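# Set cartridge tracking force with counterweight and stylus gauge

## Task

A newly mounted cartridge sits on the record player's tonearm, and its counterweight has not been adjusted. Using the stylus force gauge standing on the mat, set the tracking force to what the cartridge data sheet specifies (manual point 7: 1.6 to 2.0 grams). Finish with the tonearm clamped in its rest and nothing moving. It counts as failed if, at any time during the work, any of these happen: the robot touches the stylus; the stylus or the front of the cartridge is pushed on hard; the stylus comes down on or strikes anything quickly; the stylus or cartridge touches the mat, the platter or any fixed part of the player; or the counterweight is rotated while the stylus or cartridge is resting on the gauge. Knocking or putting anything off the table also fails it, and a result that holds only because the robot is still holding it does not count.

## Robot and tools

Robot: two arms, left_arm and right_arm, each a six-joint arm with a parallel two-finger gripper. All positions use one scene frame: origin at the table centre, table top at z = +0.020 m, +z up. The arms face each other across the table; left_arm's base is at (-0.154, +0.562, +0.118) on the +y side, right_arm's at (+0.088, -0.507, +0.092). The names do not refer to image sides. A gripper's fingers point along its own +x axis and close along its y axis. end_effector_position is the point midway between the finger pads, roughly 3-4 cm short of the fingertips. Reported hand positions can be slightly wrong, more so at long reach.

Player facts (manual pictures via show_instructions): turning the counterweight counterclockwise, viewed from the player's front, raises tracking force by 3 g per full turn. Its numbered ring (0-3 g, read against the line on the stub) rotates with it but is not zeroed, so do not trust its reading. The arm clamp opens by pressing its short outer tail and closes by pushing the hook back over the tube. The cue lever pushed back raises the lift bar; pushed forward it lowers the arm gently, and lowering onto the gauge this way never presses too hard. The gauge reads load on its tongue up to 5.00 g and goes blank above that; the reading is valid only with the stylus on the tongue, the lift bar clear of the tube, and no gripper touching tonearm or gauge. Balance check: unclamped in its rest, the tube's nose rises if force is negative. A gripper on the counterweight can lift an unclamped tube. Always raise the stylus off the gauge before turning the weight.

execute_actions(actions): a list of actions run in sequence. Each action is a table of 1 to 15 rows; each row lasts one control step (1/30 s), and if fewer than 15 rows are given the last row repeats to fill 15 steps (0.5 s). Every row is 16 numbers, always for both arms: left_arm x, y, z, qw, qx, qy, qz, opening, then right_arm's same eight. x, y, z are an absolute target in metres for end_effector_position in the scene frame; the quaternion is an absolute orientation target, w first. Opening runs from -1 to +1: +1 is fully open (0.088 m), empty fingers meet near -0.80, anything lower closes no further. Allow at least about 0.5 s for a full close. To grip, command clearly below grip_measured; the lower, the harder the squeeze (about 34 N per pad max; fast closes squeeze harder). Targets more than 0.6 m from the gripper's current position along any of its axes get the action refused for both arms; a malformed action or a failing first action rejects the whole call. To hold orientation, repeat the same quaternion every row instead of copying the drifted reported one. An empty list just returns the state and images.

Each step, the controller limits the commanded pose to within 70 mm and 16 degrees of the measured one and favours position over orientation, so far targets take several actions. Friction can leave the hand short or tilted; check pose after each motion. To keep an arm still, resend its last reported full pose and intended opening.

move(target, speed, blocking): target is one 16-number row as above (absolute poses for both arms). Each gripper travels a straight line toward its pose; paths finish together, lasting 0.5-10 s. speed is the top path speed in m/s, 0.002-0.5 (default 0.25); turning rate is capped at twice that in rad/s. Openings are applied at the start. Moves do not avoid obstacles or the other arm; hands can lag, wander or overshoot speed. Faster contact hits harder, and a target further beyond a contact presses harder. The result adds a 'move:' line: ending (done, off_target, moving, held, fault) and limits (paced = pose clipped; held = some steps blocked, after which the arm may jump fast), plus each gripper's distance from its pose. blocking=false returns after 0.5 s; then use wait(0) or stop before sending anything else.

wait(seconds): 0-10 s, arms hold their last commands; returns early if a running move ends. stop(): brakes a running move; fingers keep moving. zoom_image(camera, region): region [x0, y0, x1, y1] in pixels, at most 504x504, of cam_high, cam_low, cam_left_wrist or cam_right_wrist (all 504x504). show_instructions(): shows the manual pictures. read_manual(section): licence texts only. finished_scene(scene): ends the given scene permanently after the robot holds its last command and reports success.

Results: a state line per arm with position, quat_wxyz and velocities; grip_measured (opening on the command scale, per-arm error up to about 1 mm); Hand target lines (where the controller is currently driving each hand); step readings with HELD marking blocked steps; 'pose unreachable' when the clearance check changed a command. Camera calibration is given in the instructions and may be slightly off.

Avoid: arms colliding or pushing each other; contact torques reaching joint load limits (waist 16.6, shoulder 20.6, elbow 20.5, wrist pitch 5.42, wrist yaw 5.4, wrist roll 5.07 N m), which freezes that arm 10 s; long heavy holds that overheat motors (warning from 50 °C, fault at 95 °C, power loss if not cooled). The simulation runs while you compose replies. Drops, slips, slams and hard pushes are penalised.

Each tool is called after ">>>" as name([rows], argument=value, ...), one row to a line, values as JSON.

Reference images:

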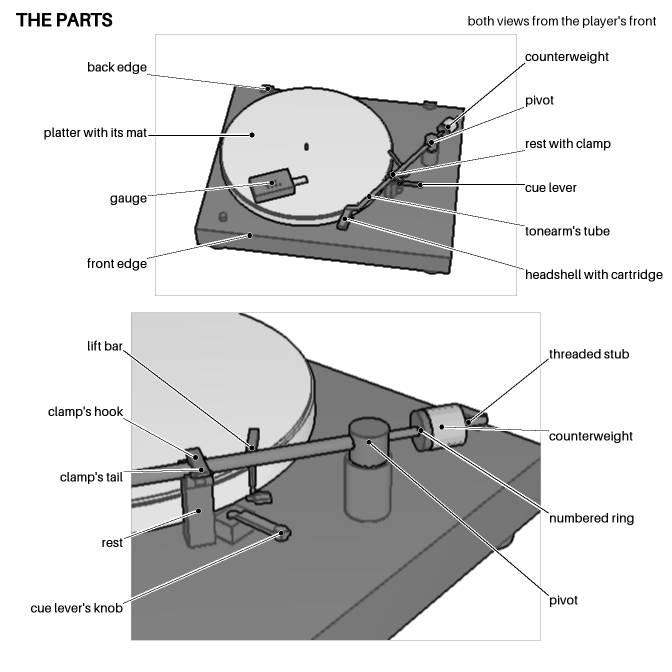

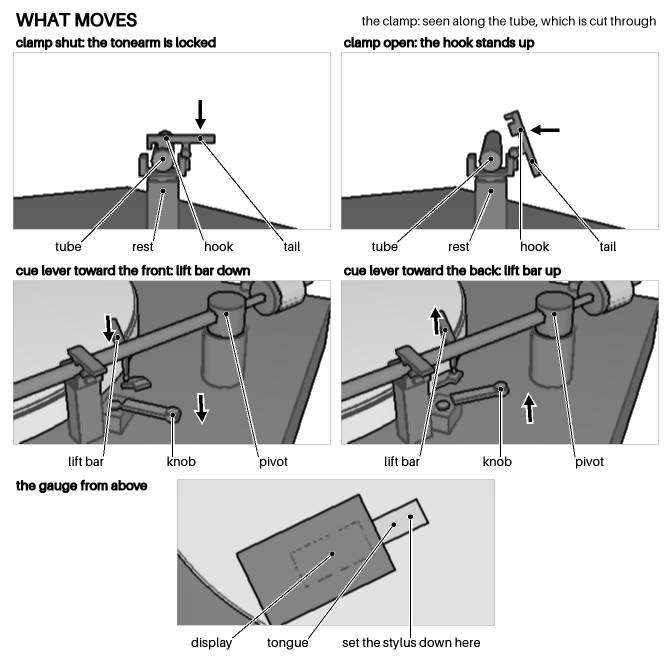

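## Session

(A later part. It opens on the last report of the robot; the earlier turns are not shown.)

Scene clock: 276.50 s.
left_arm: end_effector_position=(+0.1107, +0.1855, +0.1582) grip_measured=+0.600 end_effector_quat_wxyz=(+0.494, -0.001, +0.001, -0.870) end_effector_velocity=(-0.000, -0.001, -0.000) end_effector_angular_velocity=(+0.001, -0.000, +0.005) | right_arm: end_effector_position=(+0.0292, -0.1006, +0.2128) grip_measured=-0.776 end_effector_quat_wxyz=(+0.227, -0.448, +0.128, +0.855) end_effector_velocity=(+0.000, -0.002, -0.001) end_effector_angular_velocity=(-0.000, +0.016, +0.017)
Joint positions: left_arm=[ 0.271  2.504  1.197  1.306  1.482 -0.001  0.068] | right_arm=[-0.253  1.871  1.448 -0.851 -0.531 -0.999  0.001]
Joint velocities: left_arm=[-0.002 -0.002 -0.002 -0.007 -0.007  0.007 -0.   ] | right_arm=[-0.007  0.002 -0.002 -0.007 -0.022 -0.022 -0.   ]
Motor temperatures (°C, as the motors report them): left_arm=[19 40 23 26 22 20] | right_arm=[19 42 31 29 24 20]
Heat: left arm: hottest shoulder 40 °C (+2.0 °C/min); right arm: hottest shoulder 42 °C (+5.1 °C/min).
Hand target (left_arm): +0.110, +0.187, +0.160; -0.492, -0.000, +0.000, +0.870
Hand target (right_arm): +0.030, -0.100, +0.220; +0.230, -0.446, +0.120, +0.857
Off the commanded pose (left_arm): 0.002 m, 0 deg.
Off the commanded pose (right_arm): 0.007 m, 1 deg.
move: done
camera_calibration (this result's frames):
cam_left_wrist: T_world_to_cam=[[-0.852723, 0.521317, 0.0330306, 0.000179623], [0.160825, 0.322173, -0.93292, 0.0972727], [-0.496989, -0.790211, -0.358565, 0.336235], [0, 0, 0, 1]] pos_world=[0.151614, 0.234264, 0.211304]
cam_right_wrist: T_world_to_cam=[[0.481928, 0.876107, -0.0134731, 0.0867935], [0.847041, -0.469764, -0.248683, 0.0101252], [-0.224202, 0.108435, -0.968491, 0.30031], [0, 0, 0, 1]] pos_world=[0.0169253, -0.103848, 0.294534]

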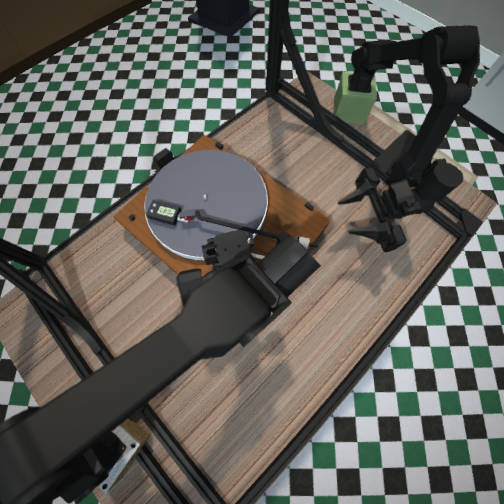

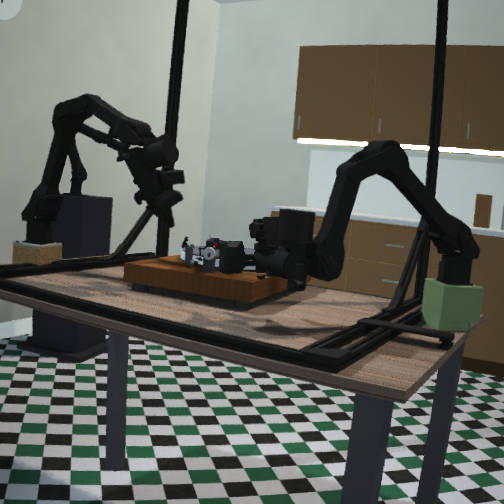

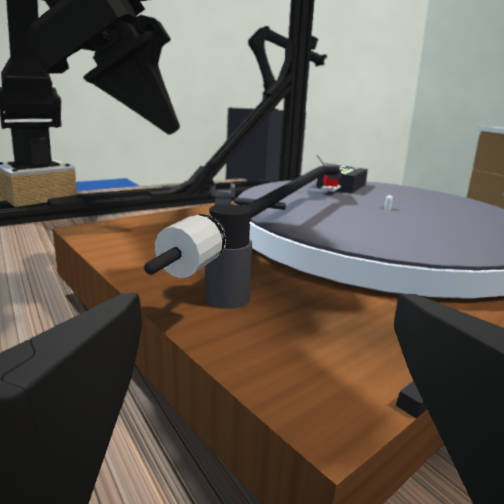

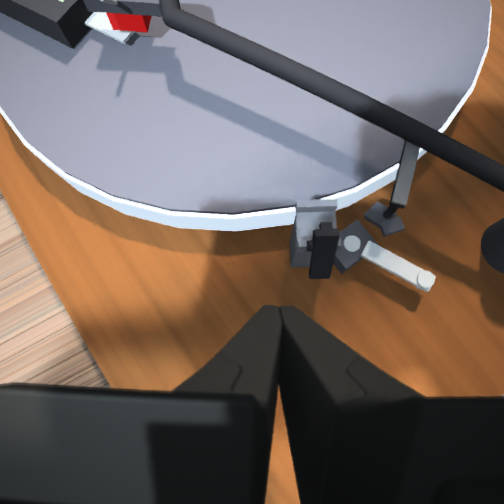

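>>> move(target=[0.11,0.187,0.16,0.492,0,0,-0.870,0.6,0.032,-0.016,0.16,0.4,-0.443,0.231,0.768,-0.9], speed=0.1)

>>> move(target=[0.11,0.187,0.16,0.492,0,0,-0.870,0.6,0.032,-0.017,0.127,0.4,-0.443,0.231,0.768,-0.9], speed=0.03)

>>> move(target=[0.11,0.187,0.16,0.492,0,0,-0.870,0.6,0.037,-0.036,0.137,0.4,-0.443,0.231,0.768,-0.9], speed=0.008)

>>> zoom_image(camera="cam_high", region=[135, 190, 215, 240])

Scene clock: 289.33 s.
left_arm: end_effector_position=(+0.1108, +0.1856, +0.1581) grip_measured=+0.600 end_effector_quat_wxyz=(+0.494, -0.001, +0.001, -0.869) end_effector_velocity=(-0.002, +0.000, -0.002) end_effector_angular_velocity=(+0.011, +0.016, -0.010) | right_arm: end_effector_position=(+0.0330, -0.0194, +0.1640) grip_measured=-0.776 end_effector_quat_wxyz=(+0.400, -0.442, +0.229, +0.769) end_effector_velocity=(+0.005, -0.000, +0.003) end_effector_angular_velocity=(-0.009, -0.004, -0.017)
Joint positions: left_arm=[ 0.272  2.504  1.196  1.306  1.482 -0.001  0.068] | right_arm=[-0.183  2.101  1.587 -0.604 -0.281 -0.52   0.001]
Joint velocities: left_arm=[-0.002  0.002 -0.002 -0.007  0.007 -0.007 -0.   ] | right_arm=[-0.007 -0.002  0.012 -0.022  0.007  0.007  0.   ]
Motor temperatures (°C, as the motors report them): left_arm=[19 41 23 27 22 20] | right_arm=[19 42 32 29 24 19]
Heat: left arm: hottest shoulder 41 °C (+3.0 °C/min); right arm: hottest shoulder 42 °C (+6.0 °C/min).
Hand target (left_arm): +0.110, +0.187, +0.160; -0.492, +0.000, -0.000, +0.870
Hand target (right_arm): +0.032, -0.016, +0.160; +0.400, -0.443, +0.231, +0.768
Off the commanded pose (left_arm): 0.002 m, 0 deg.
Off the commanded pose (right_arm): 0.005 m, 0 deg.
move: done
camera_calibration (this result's frames):
cam_left_wrist: T_world_to_cam=[[-0.852912, 0.520985, 0.0334108, 0.000190472], [0.160414, 0.322442, -0.932898, 0.097132], [-0.496798, -0.79032, -0.358588, 0.336366], [0, 0, 0, 1]] pos_world=[0.151687, 0.234418, 0.211225]
cam_right_wrist: T_world_to_cam=[[0.803586, 0.595185, 0.00179296, -0.00542319], [0.586014, -0.79067, -0.177282, 0.0236429], [-0.104098, 0.143513, -0.984158, 0.244336], [0, 0, 0, 1]] pos_world=[0.0159379, -0.0131438, 0.244667]

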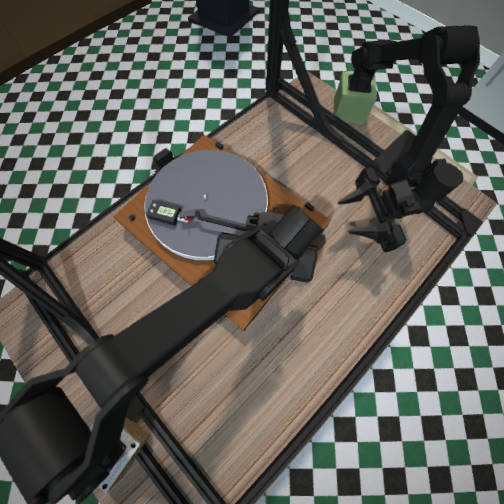

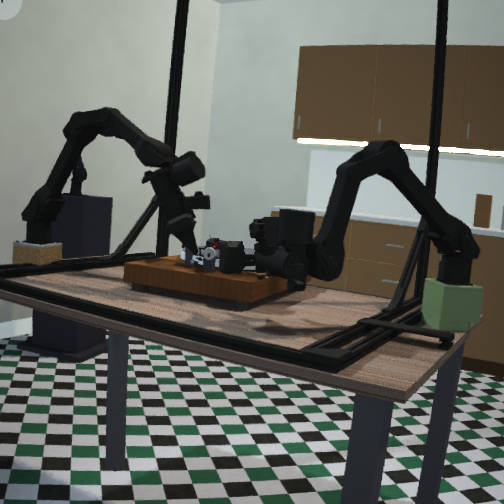

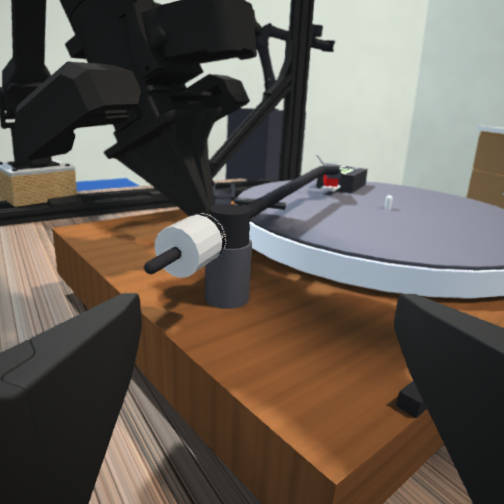

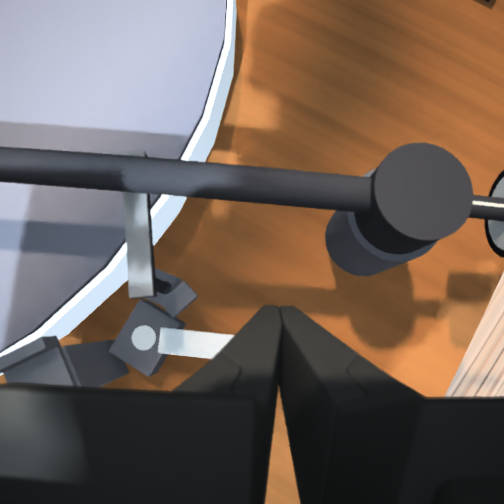

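Scene clock: 290.80 s.
left_arm: end_effector_position=(+0.1108, +0.1856, +0.1581) grip_measured=+0.600 end_effector_quat_wxyz=(+0.494, -0.001, +0.001, -0.869) end_effector_velocity=(-0.000, -0.001, -0.000) end_effector_angular_velocity=(+0.008, +0.012, +0.005) | right_arm: end_effector_position=(+0.0328, -0.0132, +0.1409) grip_measured=-0.776 end_effector_quat_wxyz=(+0.406, -0.436, +0.219, +0.773) end_effector_velocity=(+0.000, +0.000, -0.003) end_effector_angular_velocity=(+0.004, -0.003, +0.020)
Joint positions: left_arm=[ 0.272  2.504  1.196  1.306  1.482 -0.001  0.068] | right_arm=[-0.183  2.136  1.535 -0.49  -0.281 -0.52   0.001]
Joint velocities: left_arm=[-0.002 -0.002 -0.002 -0.007 -0.007 -0.007 -0.   ] | right_arm=[-0.002  0.007 -0.002  0.007 -0.007 -0.022  0.   ]
Motor temperatures (°C, as the motors report them): left_arm=[19 41 23 27 22 20] | right_arm=[19 42 32 29 24 19]
Heat: left arm: hottest shoulder 41 °C (+3.0 °C/min); right arm: hottest shoulder 42 °C (+6.1 °C/min).
Hand target (left_arm): +0.110, +0.187, +0.160; -0.492, +0.000, -0.000, +0.870
Hand target (right_arm): +0.032, -0.017, +0.127; +0.400, -0.443, +0.231, +0.768
Off the commanded pose (left_arm): 0.002 m, 0 deg.
Off the commanded pose (right_arm): 0.014 m, 2 deg.
move: off_target (right_arm)
camera_calibration (this result's frames):
cam_left_wrist: T_world_to_cam=[[-0.852902, 0.520977, 0.0337909, 0.000131592], [0.160125, 0.322651, -0.932875, 0.0970928], [-0.496909, -0.79024, -0.358611, 0.336356], [0, 0, 0, 1]] pos_world=[0.151704, 0.234406, 0.211192]
cam_right_wrist: T_world_to_cam=[[0.803495, 0.595069, 0.0170173, -0.0110273], [0.585942, -0.785473, -0.199257, 0.0277515], [-0.105205, 0.170073, -0.9798, 0.220499], [0, 0, 0, 1]] pos_world=[0.0157971, -0.00914081, 0.221762]

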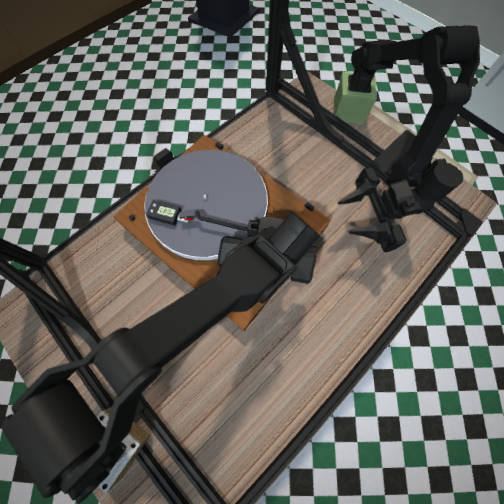

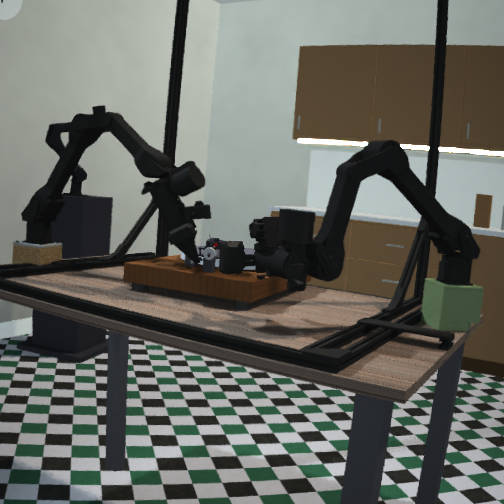

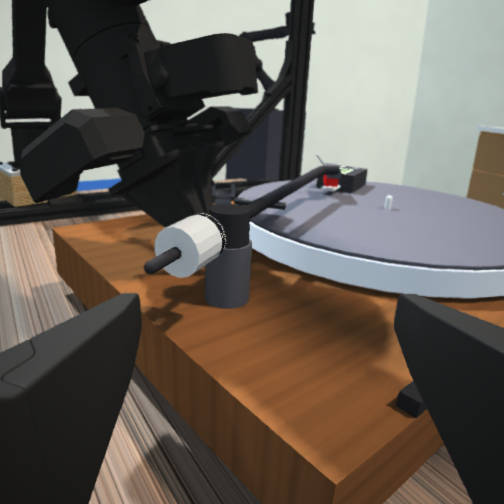

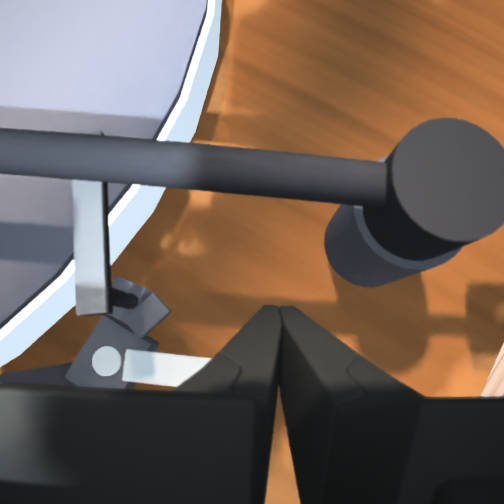

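Scene clock: 293.97 s.
left_arm: end_effector_position=(+0.1107, +0.1857, +0.1580) grip_measured=+0.600 end_effector_quat_wxyz=(+0.494, -0.001, +0.002, -0.869) end_effector_velocity=(+0.002, -0.002, -0.001) end_effector_angular_velocity=(+0.017, +0.024, +0.020) | right_arm: end_effector_position=(+0.0377, -0.0287, +0.1392) grip_measured=-0.776 end_effector_quat_wxyz=(+0.406, -0.439, +0.227, +0.769) end_effector_velocity=(-0.002, -0.005, +0.001) end_effector_angular_velocity=(-0.015, +0.016, +0.014)
Joint positions: left_arm=[ 0.272  2.504  1.196  1.306  1.482 -0.001  0.068] | right_arm=[-0.192  2.09   1.461 -0.477 -0.281 -0.52   0.001]
Joint velocities: left_arm=[-0.002 -0.002 -0.002 -0.022 -0.022 -0.007  0.   ] | right_arm=[-0.002 -0.007 -0.002 -0.022 -0.022 -0.007 -0.   ]
Motor temperatures (°C, as the motors report them): left_arm=[19 41 23 27 22 20] | right_arm=[19 43 32 29 24 19]
Heat: left arm: hottest shoulder 41 °C (+3.0 °C/min); right arm: hottest shoulder 43 °C (+8.1 °C/min).
Hand target (left_arm): +0.110, +0.187, +0.160; -0.492, +0.000, -0.000, +0.870
Hand target (right_arm): +0.037, -0.036, +0.137; +0.400, -0.443, +0.231, +0.768
Off the commanded pose (left_arm): 0.002 m, 0 deg.
Off the commanded pose (right_arm): 0.008 m, 1 deg.
move: done
camera_calibration (this result's frames):
cam_left_wrist: T_world_to_cam=[[-0.852891, 0.520969, 0.034171, -0.0000096703], [0.159837, 0.322859, -0.932853, 0.0970053], [-0.49702, -0.79016, -0.358634, 0.336334], [0, 0, 0, 1]] pos_world=[0.151652, 0.234444, 0.211113]
cam_right_wrist: T_world_to_cam=[[0.808809, 0.588006, 0.00875743, -0.0049635], [0.579, -0.793639, -0.186803, 0.0106899], [-0.102891, 0.156159, -0.982358, 0.221863], [0, 0, 0, 1]] pos_world=[0.0206528, -0.0232433, 0.219989]

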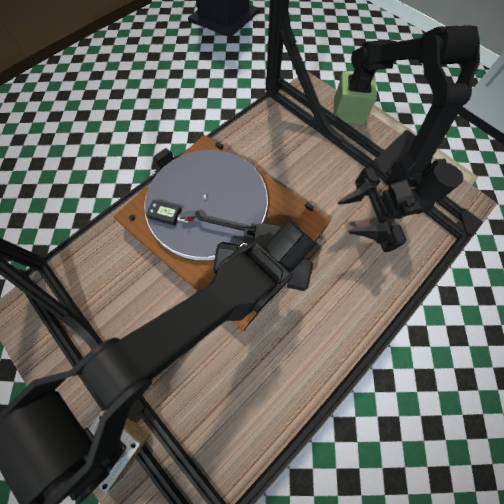

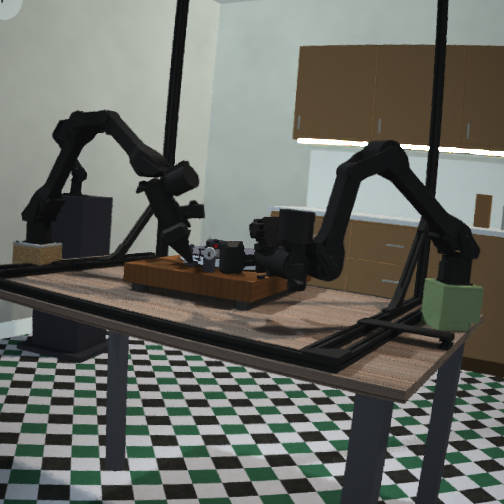

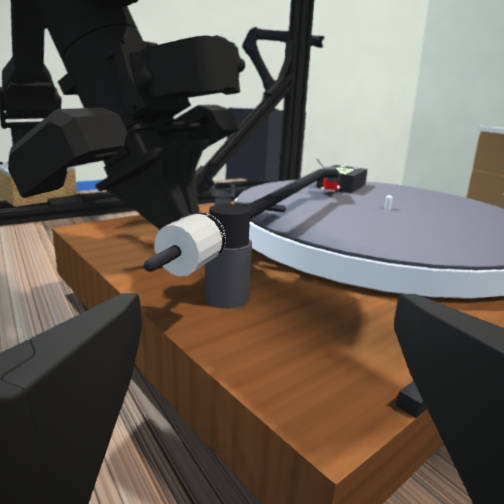

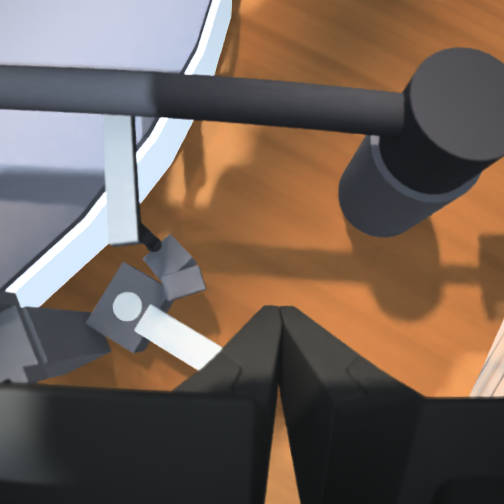

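Region (135, 190, 215, 240) of cam_high's 504x504 image, scaled by 6.300, with more detail than that image has; it fills the top 315 rows of this view, and the rest is white.

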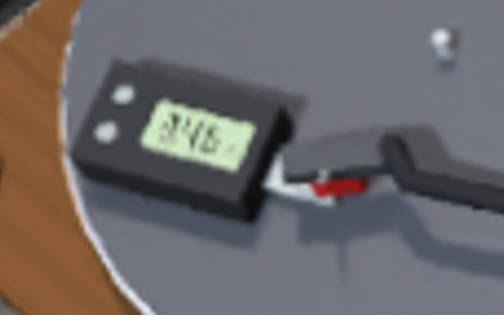

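Read with wrist camera.

>>> move(target=[0.11,0.187,0.16,0.492,0,0,-0.870,0.6,0.04,-0.035,0.19,0.4,-0.443,0.231,0.768,-0.9], speed=0.1)

>>> move(target=[0.11,0.187,0.16,0.492,0,0,-0.870,0.6,-0.03,-0.11,0.23,0.23,-0.446,0.12,0.857,-0.9])

>>> move(target=[0.11,0.187,0.16,0.492,0,0,-0.870,0.6,0.045,-0.068,0.17,0.23,-0.446,0.12,0.857,-0.9], speed=0.15)

>>> move(target=[0.11,0.187,0.16,0.492,0,0,-0.870,0.6,0.041,-0.068,0.127,0.23,-0.446,0.12,0.857,-0.9], speed=0.05)

Scene clock: 307.27 s.
left_arm: end_effector_position=(+0.1106, +0.1857, +0.1582) grip_measured=+0.600 end_effector_quat_wxyz=(+0.494, -0.001, +0.001, -0.870) end_effector_velocity=(-0.001, -0.001, +0.002) end_effector_angular_velocity=(-0.008, -0.012, +0.005) | right_arm: end_effector_position=(+0.0389, -0.0371, +0.1803) grip_measured=-0.776 end_effector_quat_wxyz=(+0.396, -0.448, +0.240, +0.765) end_effector_velocity=(-0.002, -0.005, -0.001) end_effector_angular_velocity=(-0.020, +0.017, +0.013)
Joint positions: left_arm=[ 0.272  2.503  1.196  1.306  1.483 -0.001  0.068] | right_arm=[-0.195  2.034  1.562 -0.674 -0.282 -0.527  0.001]
Joint velocities: left_arm=[-0.002 -0.007 -0.007  0.007 -0.007  0.007 -0.   ] | right_arm=[-0.002 -0.002 -0.002 -0.022 -0.022 -0.007 -0.   ]
Motor temperatures (°C, as the motors report them): left_arm=[19 41 23 27 22 20] | right_arm=[19 45 31 28 24 19]
Heat: left arm: hottest shoulder 41 °C (+2.0 °C/min); right arm: hottest shoulder 45 °C (+10.1 °C/min).
Hand target (left_arm): +0.110, +0.187, +0.160; -0.492, -0.000, +0.000, +0.871
Hand target (right_arm): +0.040, -0.035, +0.190; +0.400, -0.443, +0.231, +0.768
Off the commanded pose (left_arm): 0.002 m, 0 deg.
Off the commanded pose (right_arm): 0.010 m, 1 deg.
move: off_target (right_arm)
camera_calibration (this result's frames):
cam_left_wrist: T_world_to_cam=[[-0.852703, 0.521302, 0.0337909, -0.000153111], [0.160248, 0.322589, -0.932876, 0.0971129], [-0.497211, -0.790051, -0.35861, 0.336374], [0, 0, 0, 1]] pos_world=[0.151556, 0.234505, 0.211227]
cam_right_wrist: T_world_to_cam=[[0.806586, 0.591005, -0.0114921, 0.00249053], [0.582428, -0.797901, -0.155344, 0.00496189], [-0.100979, 0.118605, -0.987794, 0.263211], [0, 0, 0, 1]] pos_world=[0.0216799, -0.0287309, 0.260797]

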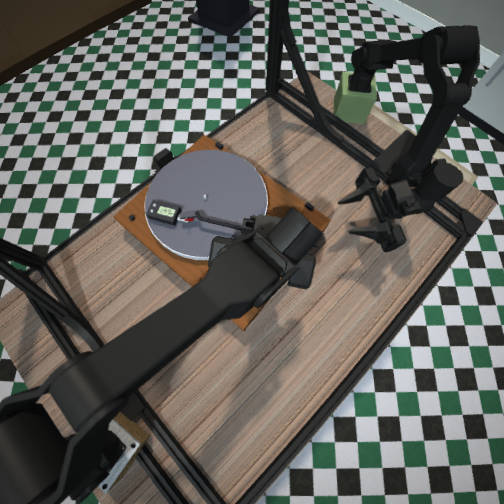

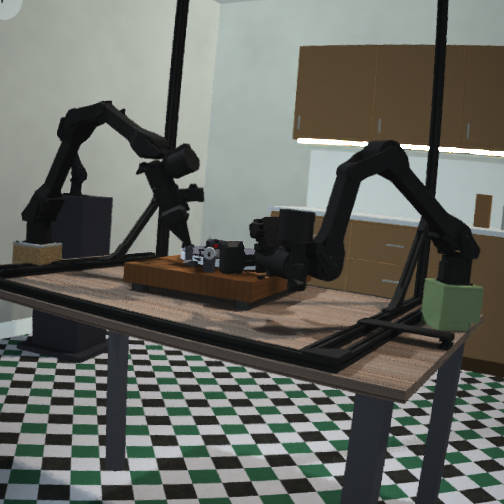

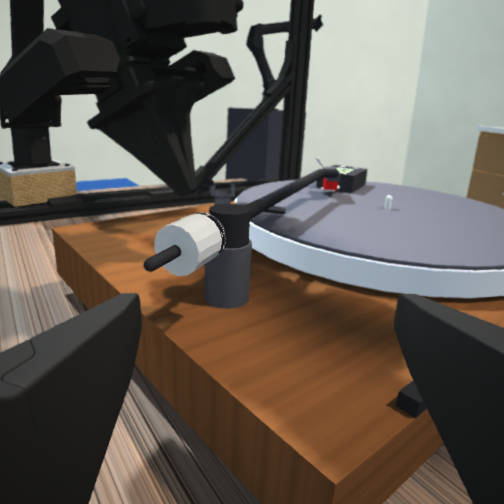

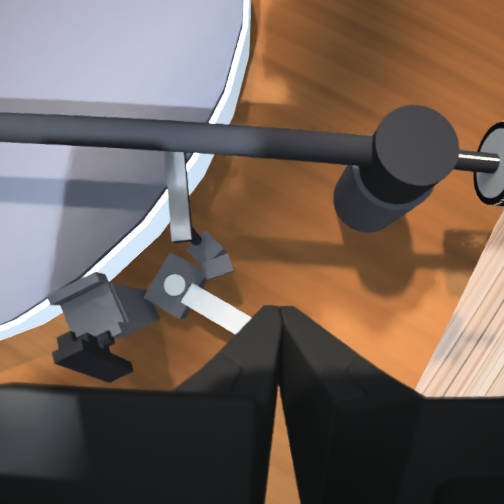

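Scene clock: 308.67 s.
left_arm: end_effector_position=(+0.1106, +0.1857, +0.1582) grip_measured=+0.600 end_effector_quat_wxyz=(+0.494, -0.001, +0.001, -0.870) end_effector_velocity=(-0.002, +0.000, -0.000) end_effector_angular_velocity=(+0.008, +0.012, -0.010) | right_arm: end_effector_position=(-0.0285, -0.1059, +0.2274) grip_measured=-0.776 end_effector_quat_wxyz=(+0.233, -0.447, +0.123, +0.855) end_effector_velocity=(+0.001, -0.005, -0.000) end_effector_angular_velocity=(-0.021, +0.015, +0.007)
Joint positions: left_arm=[ 0.272  2.503  1.196  1.306  1.483 -0.001  0.068] | right_arm=[-0.092  1.819  1.429 -0.782 -0.472 -0.82   0.001]
Joint velocities: left_arm=[-0.002 -0.002 -0.002 -0.007  0.007 -0.007  0.   ] | right_arm=[-0.007 -0.002 -0.002 -0.022 -0.022 -0.007 -0.   ]
Motor temperatures (°C, as the motors report them): left_arm=[19 41 23 27 22 20] | right_arm=[19 45 31 28 24 19]
Heat: left arm: hottest shoulder 41 °C (+2.0 °C/min); right arm: hottest shoulder 45 °C (+10.2 °C/min).
Hand target (left_arm): +0.110, +0.187, +0.160; -0.492, +0.000, +0.000, +0.870
Hand target (right_arm): -0.030, -0.110, +0.230; +0.230, -0.446, +0.120, +0.857
Off the commanded pose (left_arm): 0.002 m, 0 deg.
Off the commanded pose (right_arm): 0.005 m, 1 deg.
move: done
camera_calibration (this result's frames):
cam_left_wrist: T_world_to_cam=[[-0.852703, 0.521302, 0.0337909, -0.000153111], [0.160248, 0.322589, -0.932876, 0.0971129], [-0.497211, -0.790051, -0.35861, 0.336374], [0, 0, 0, 1]] pos_world=[0.151556, 0.234505, 0.211227]
cam_right_wrist: T_world_to_cam=[[0.488145, 0.872763, -0.0000024791, 0.116178], [0.843915, -0.472011, -0.254976, 0.0613124], [-0.222535, 0.124463, -0.966947, 0.303449], [0, 0, 0, 1]] pos_world=[-0.0409263, -0.110224, 0.309053]

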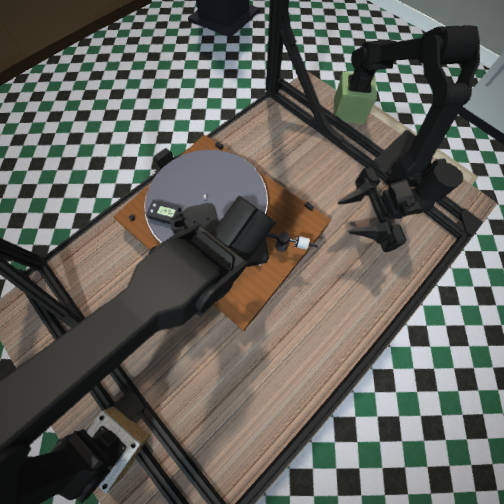

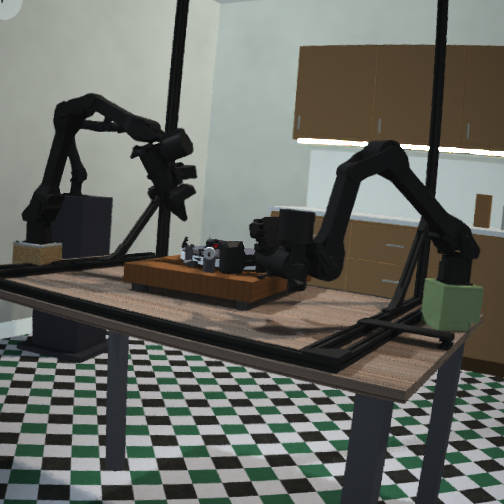

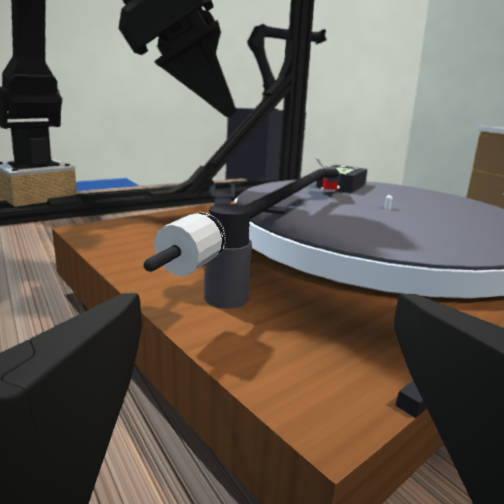

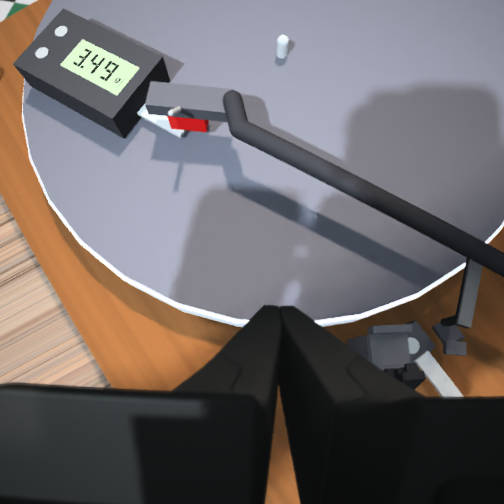

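Scene clock: 309.87 s.
left_arm: end_effector_position=(+0.1106, +0.1857, +0.1582) grip_measured=+0.600 end_effector_quat_wxyz=(+0.494, -0.001, +0.001, -0.870) end_effector_velocity=(-0.002, +0.000, -0.000) end_effector_angular_velocity=(+0.008, +0.012, -0.010) | right_arm: end_effector_position=(+0.0444, -0.0706, +0.1733) grip_measured=-0.776 end_effector_quat_wxyz=(+0.232, -0.446, +0.119, +0.856) end_effector_velocity=(+0.002, -0.005, -0.004) end_effector_angular_velocity=(-0.024, -0.007, +0.001)
Joint positions: left_arm=[ 0.272  2.503  1.196  1.306  1.483 -0.001  0.068] | right_arm=[-0.288  2.011  1.478 -0.739 -0.54  -1.038  0.001]
Joint velocities: left_arm=[-0.002 -0.002 -0.002 -0.007  0.007 -0.007 -0.   ] | right_arm=[-0.002  0.002 -0.002 -0.022  0.007 -0.007 -0.   ]
Motor temperatures (°C, as the motors report them): left_arm=[19 41 23 27 22 20] | right_arm=[19 45 31 28 24 19]
Heat: left arm: hottest shoulder 41 °C (+2.0 °C/min); right arm: hottest shoulder 45 °C (+9.1 °C/min).
Hand target (left_arm): +0.110, +0.187, +0.160; -0.492, +0.000, +0.000, +0.870
Hand target (right_arm): +0.045, -0.068, +0.170; +0.230, -0.446, +0.120, +0.857
Off the commanded pose (left_arm): 0.002 m, 0 deg.
Off the commanded pose (right_arm): 0.004 m, 0 deg.
move: done
camera_calibration (this result's frames):
cam_left_wrist: T_world_to_cam=[[-0.852703, 0.521302, 0.0337909, -0.000153111], [0.160248, 0.322589, -0.932876, 0.0971129], [-0.497211, -0.790051, -0.35861, 0.336374], [0, 0, 0, 1]] pos_world=[0.151556, 0.234505, 0.211227]
cam_right_wrist: T_world_to_cam=[[0.482378, 0.875939, 0.00645111, 0.049151], [0.847194, -0.464651, -0.257608, 0.00342426], [-0.222651, 0.12973, -0.966228, 0.263189], [0, 0, 0, 1]] pos_world=[0.031989, -0.0756056, 0.254866]

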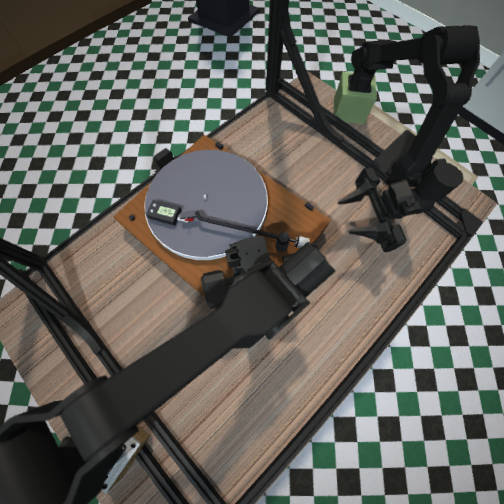

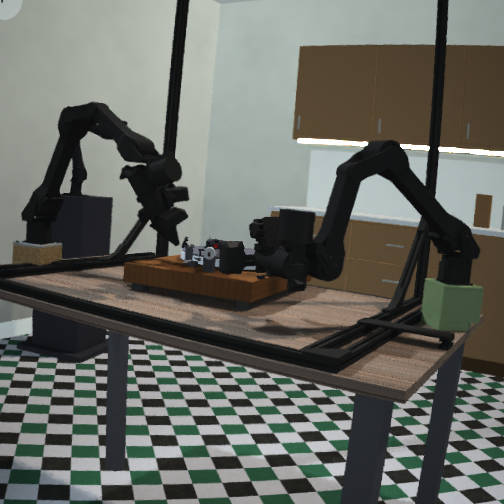

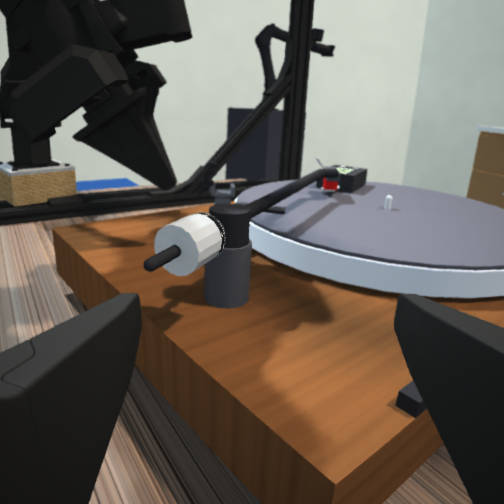

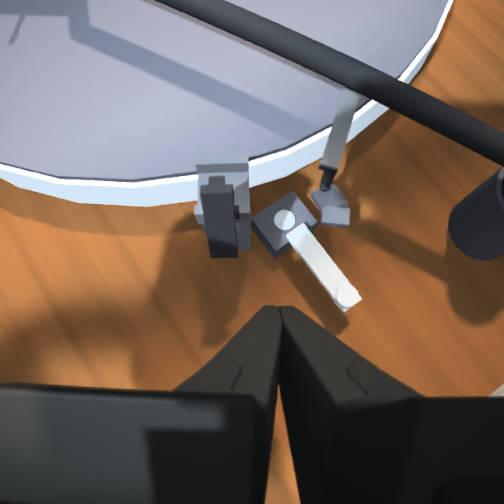

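Scene clock: 311.13 s.
left_arm: end_effector_position=(+0.1106, +0.1857, +0.1582) grip_measured=+0.600 end_effector_quat_wxyz=(+0.494, -0.001, +0.001, -0.870) end_effector_velocity=(-0.005, -0.001, -0.001) end_effector_angular_velocity=(+0.011, +0.016, -0.015) | right_arm: end_effector_position=(+0.0428, -0.0652, +0.1363) grip_measured=-0.776 end_effector_quat_wxyz=(+0.235, -0.445, +0.109, +0.857) end_effector_velocity=(+0.002, -0.000, -0.001) end_effector_angular_velocity=(+0.013, -0.014, +0.013)
Joint positions: left_arm=[ 0.272  2.503  1.196  1.306  1.483 -0.001  0.068] | right_arm=[-0.284  2.069  1.403 -0.584 -0.54  -1.037  0.001]
Joint velocities: left_arm=[-0.007 -0.002 -0.007 -0.007  0.007 -0.007 -0.   ] | right_arm=[-0.002 -0.002 -0.007  0.007  0.007 -0.022 -0.   ]
Motor temperatures (°C, as the motors report them): left_arm=[19 41 23 27 22 20] | right_arm=[19 44 31 28 24 19]
Heat: left arm: hottest shoulder 41 °C (+2.0 °C/min); right arm: hottest shoulder 44 °C (+8.1 °C/min).
Hand target (left_arm): +0.110, +0.187, +0.160; -0.492, +0.000, +0.000, +0.870
Hand target (right_arm): +0.041, -0.068, +0.127; +0.230, -0.446, +0.120, +0.857
Off the commanded pose (left_arm): 0.002 m, 0 deg.
Off the commanded pose (right_arm): 0.010 m, 1 deg.
move: off_target (right_arm)
camera_calibration (this result's frames):
cam_left_wrist: T_world_to_cam=[[-0.852703, 0.521302, 0.0337909, -0.000153111], [0.160248, 0.322589, -0.932876, 0.0971129], [-0.497211, -0.790051, -0.35861, 0.336374], [0, 0, 0, 1]] pos_world=[0.151556, 0.234505, 0.211227]
cam_right_wrist: T_world_to_cam=[[0.479165, 0.877362, 0.0252331, 0.0430501], [0.849199, -0.45613, -0.266095, -0.000592202], [-0.221953, 0.148931, -0.963616, 0.227278], [0, 0, 0, 1]] pos_world=[0.0303197, -0.0718894, 0.217765]

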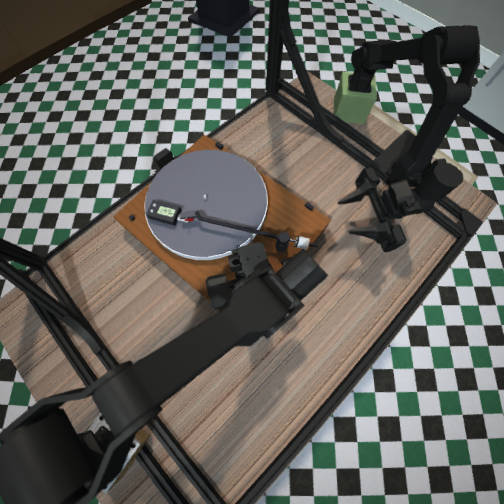

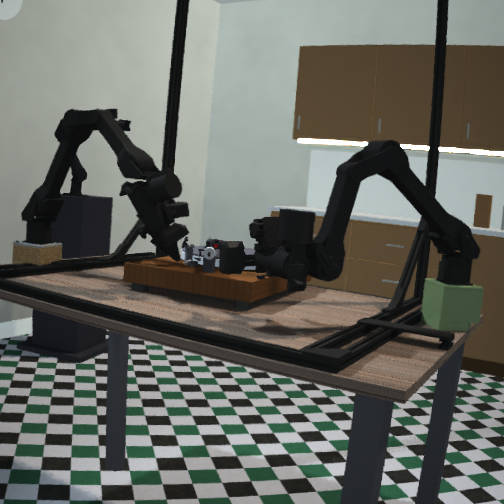

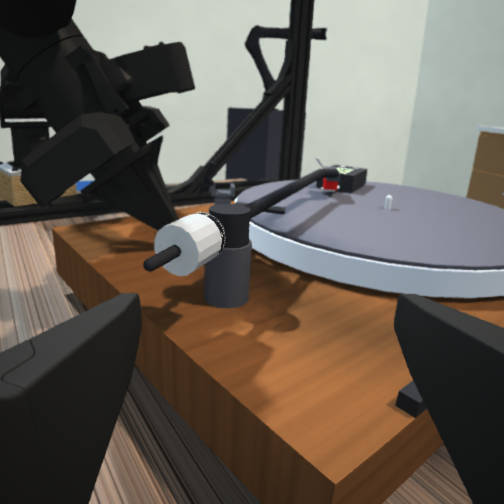

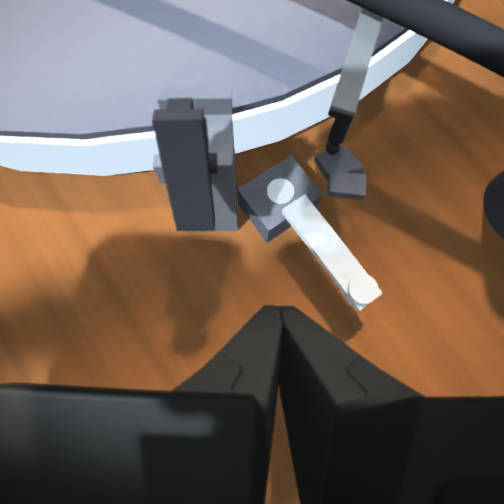

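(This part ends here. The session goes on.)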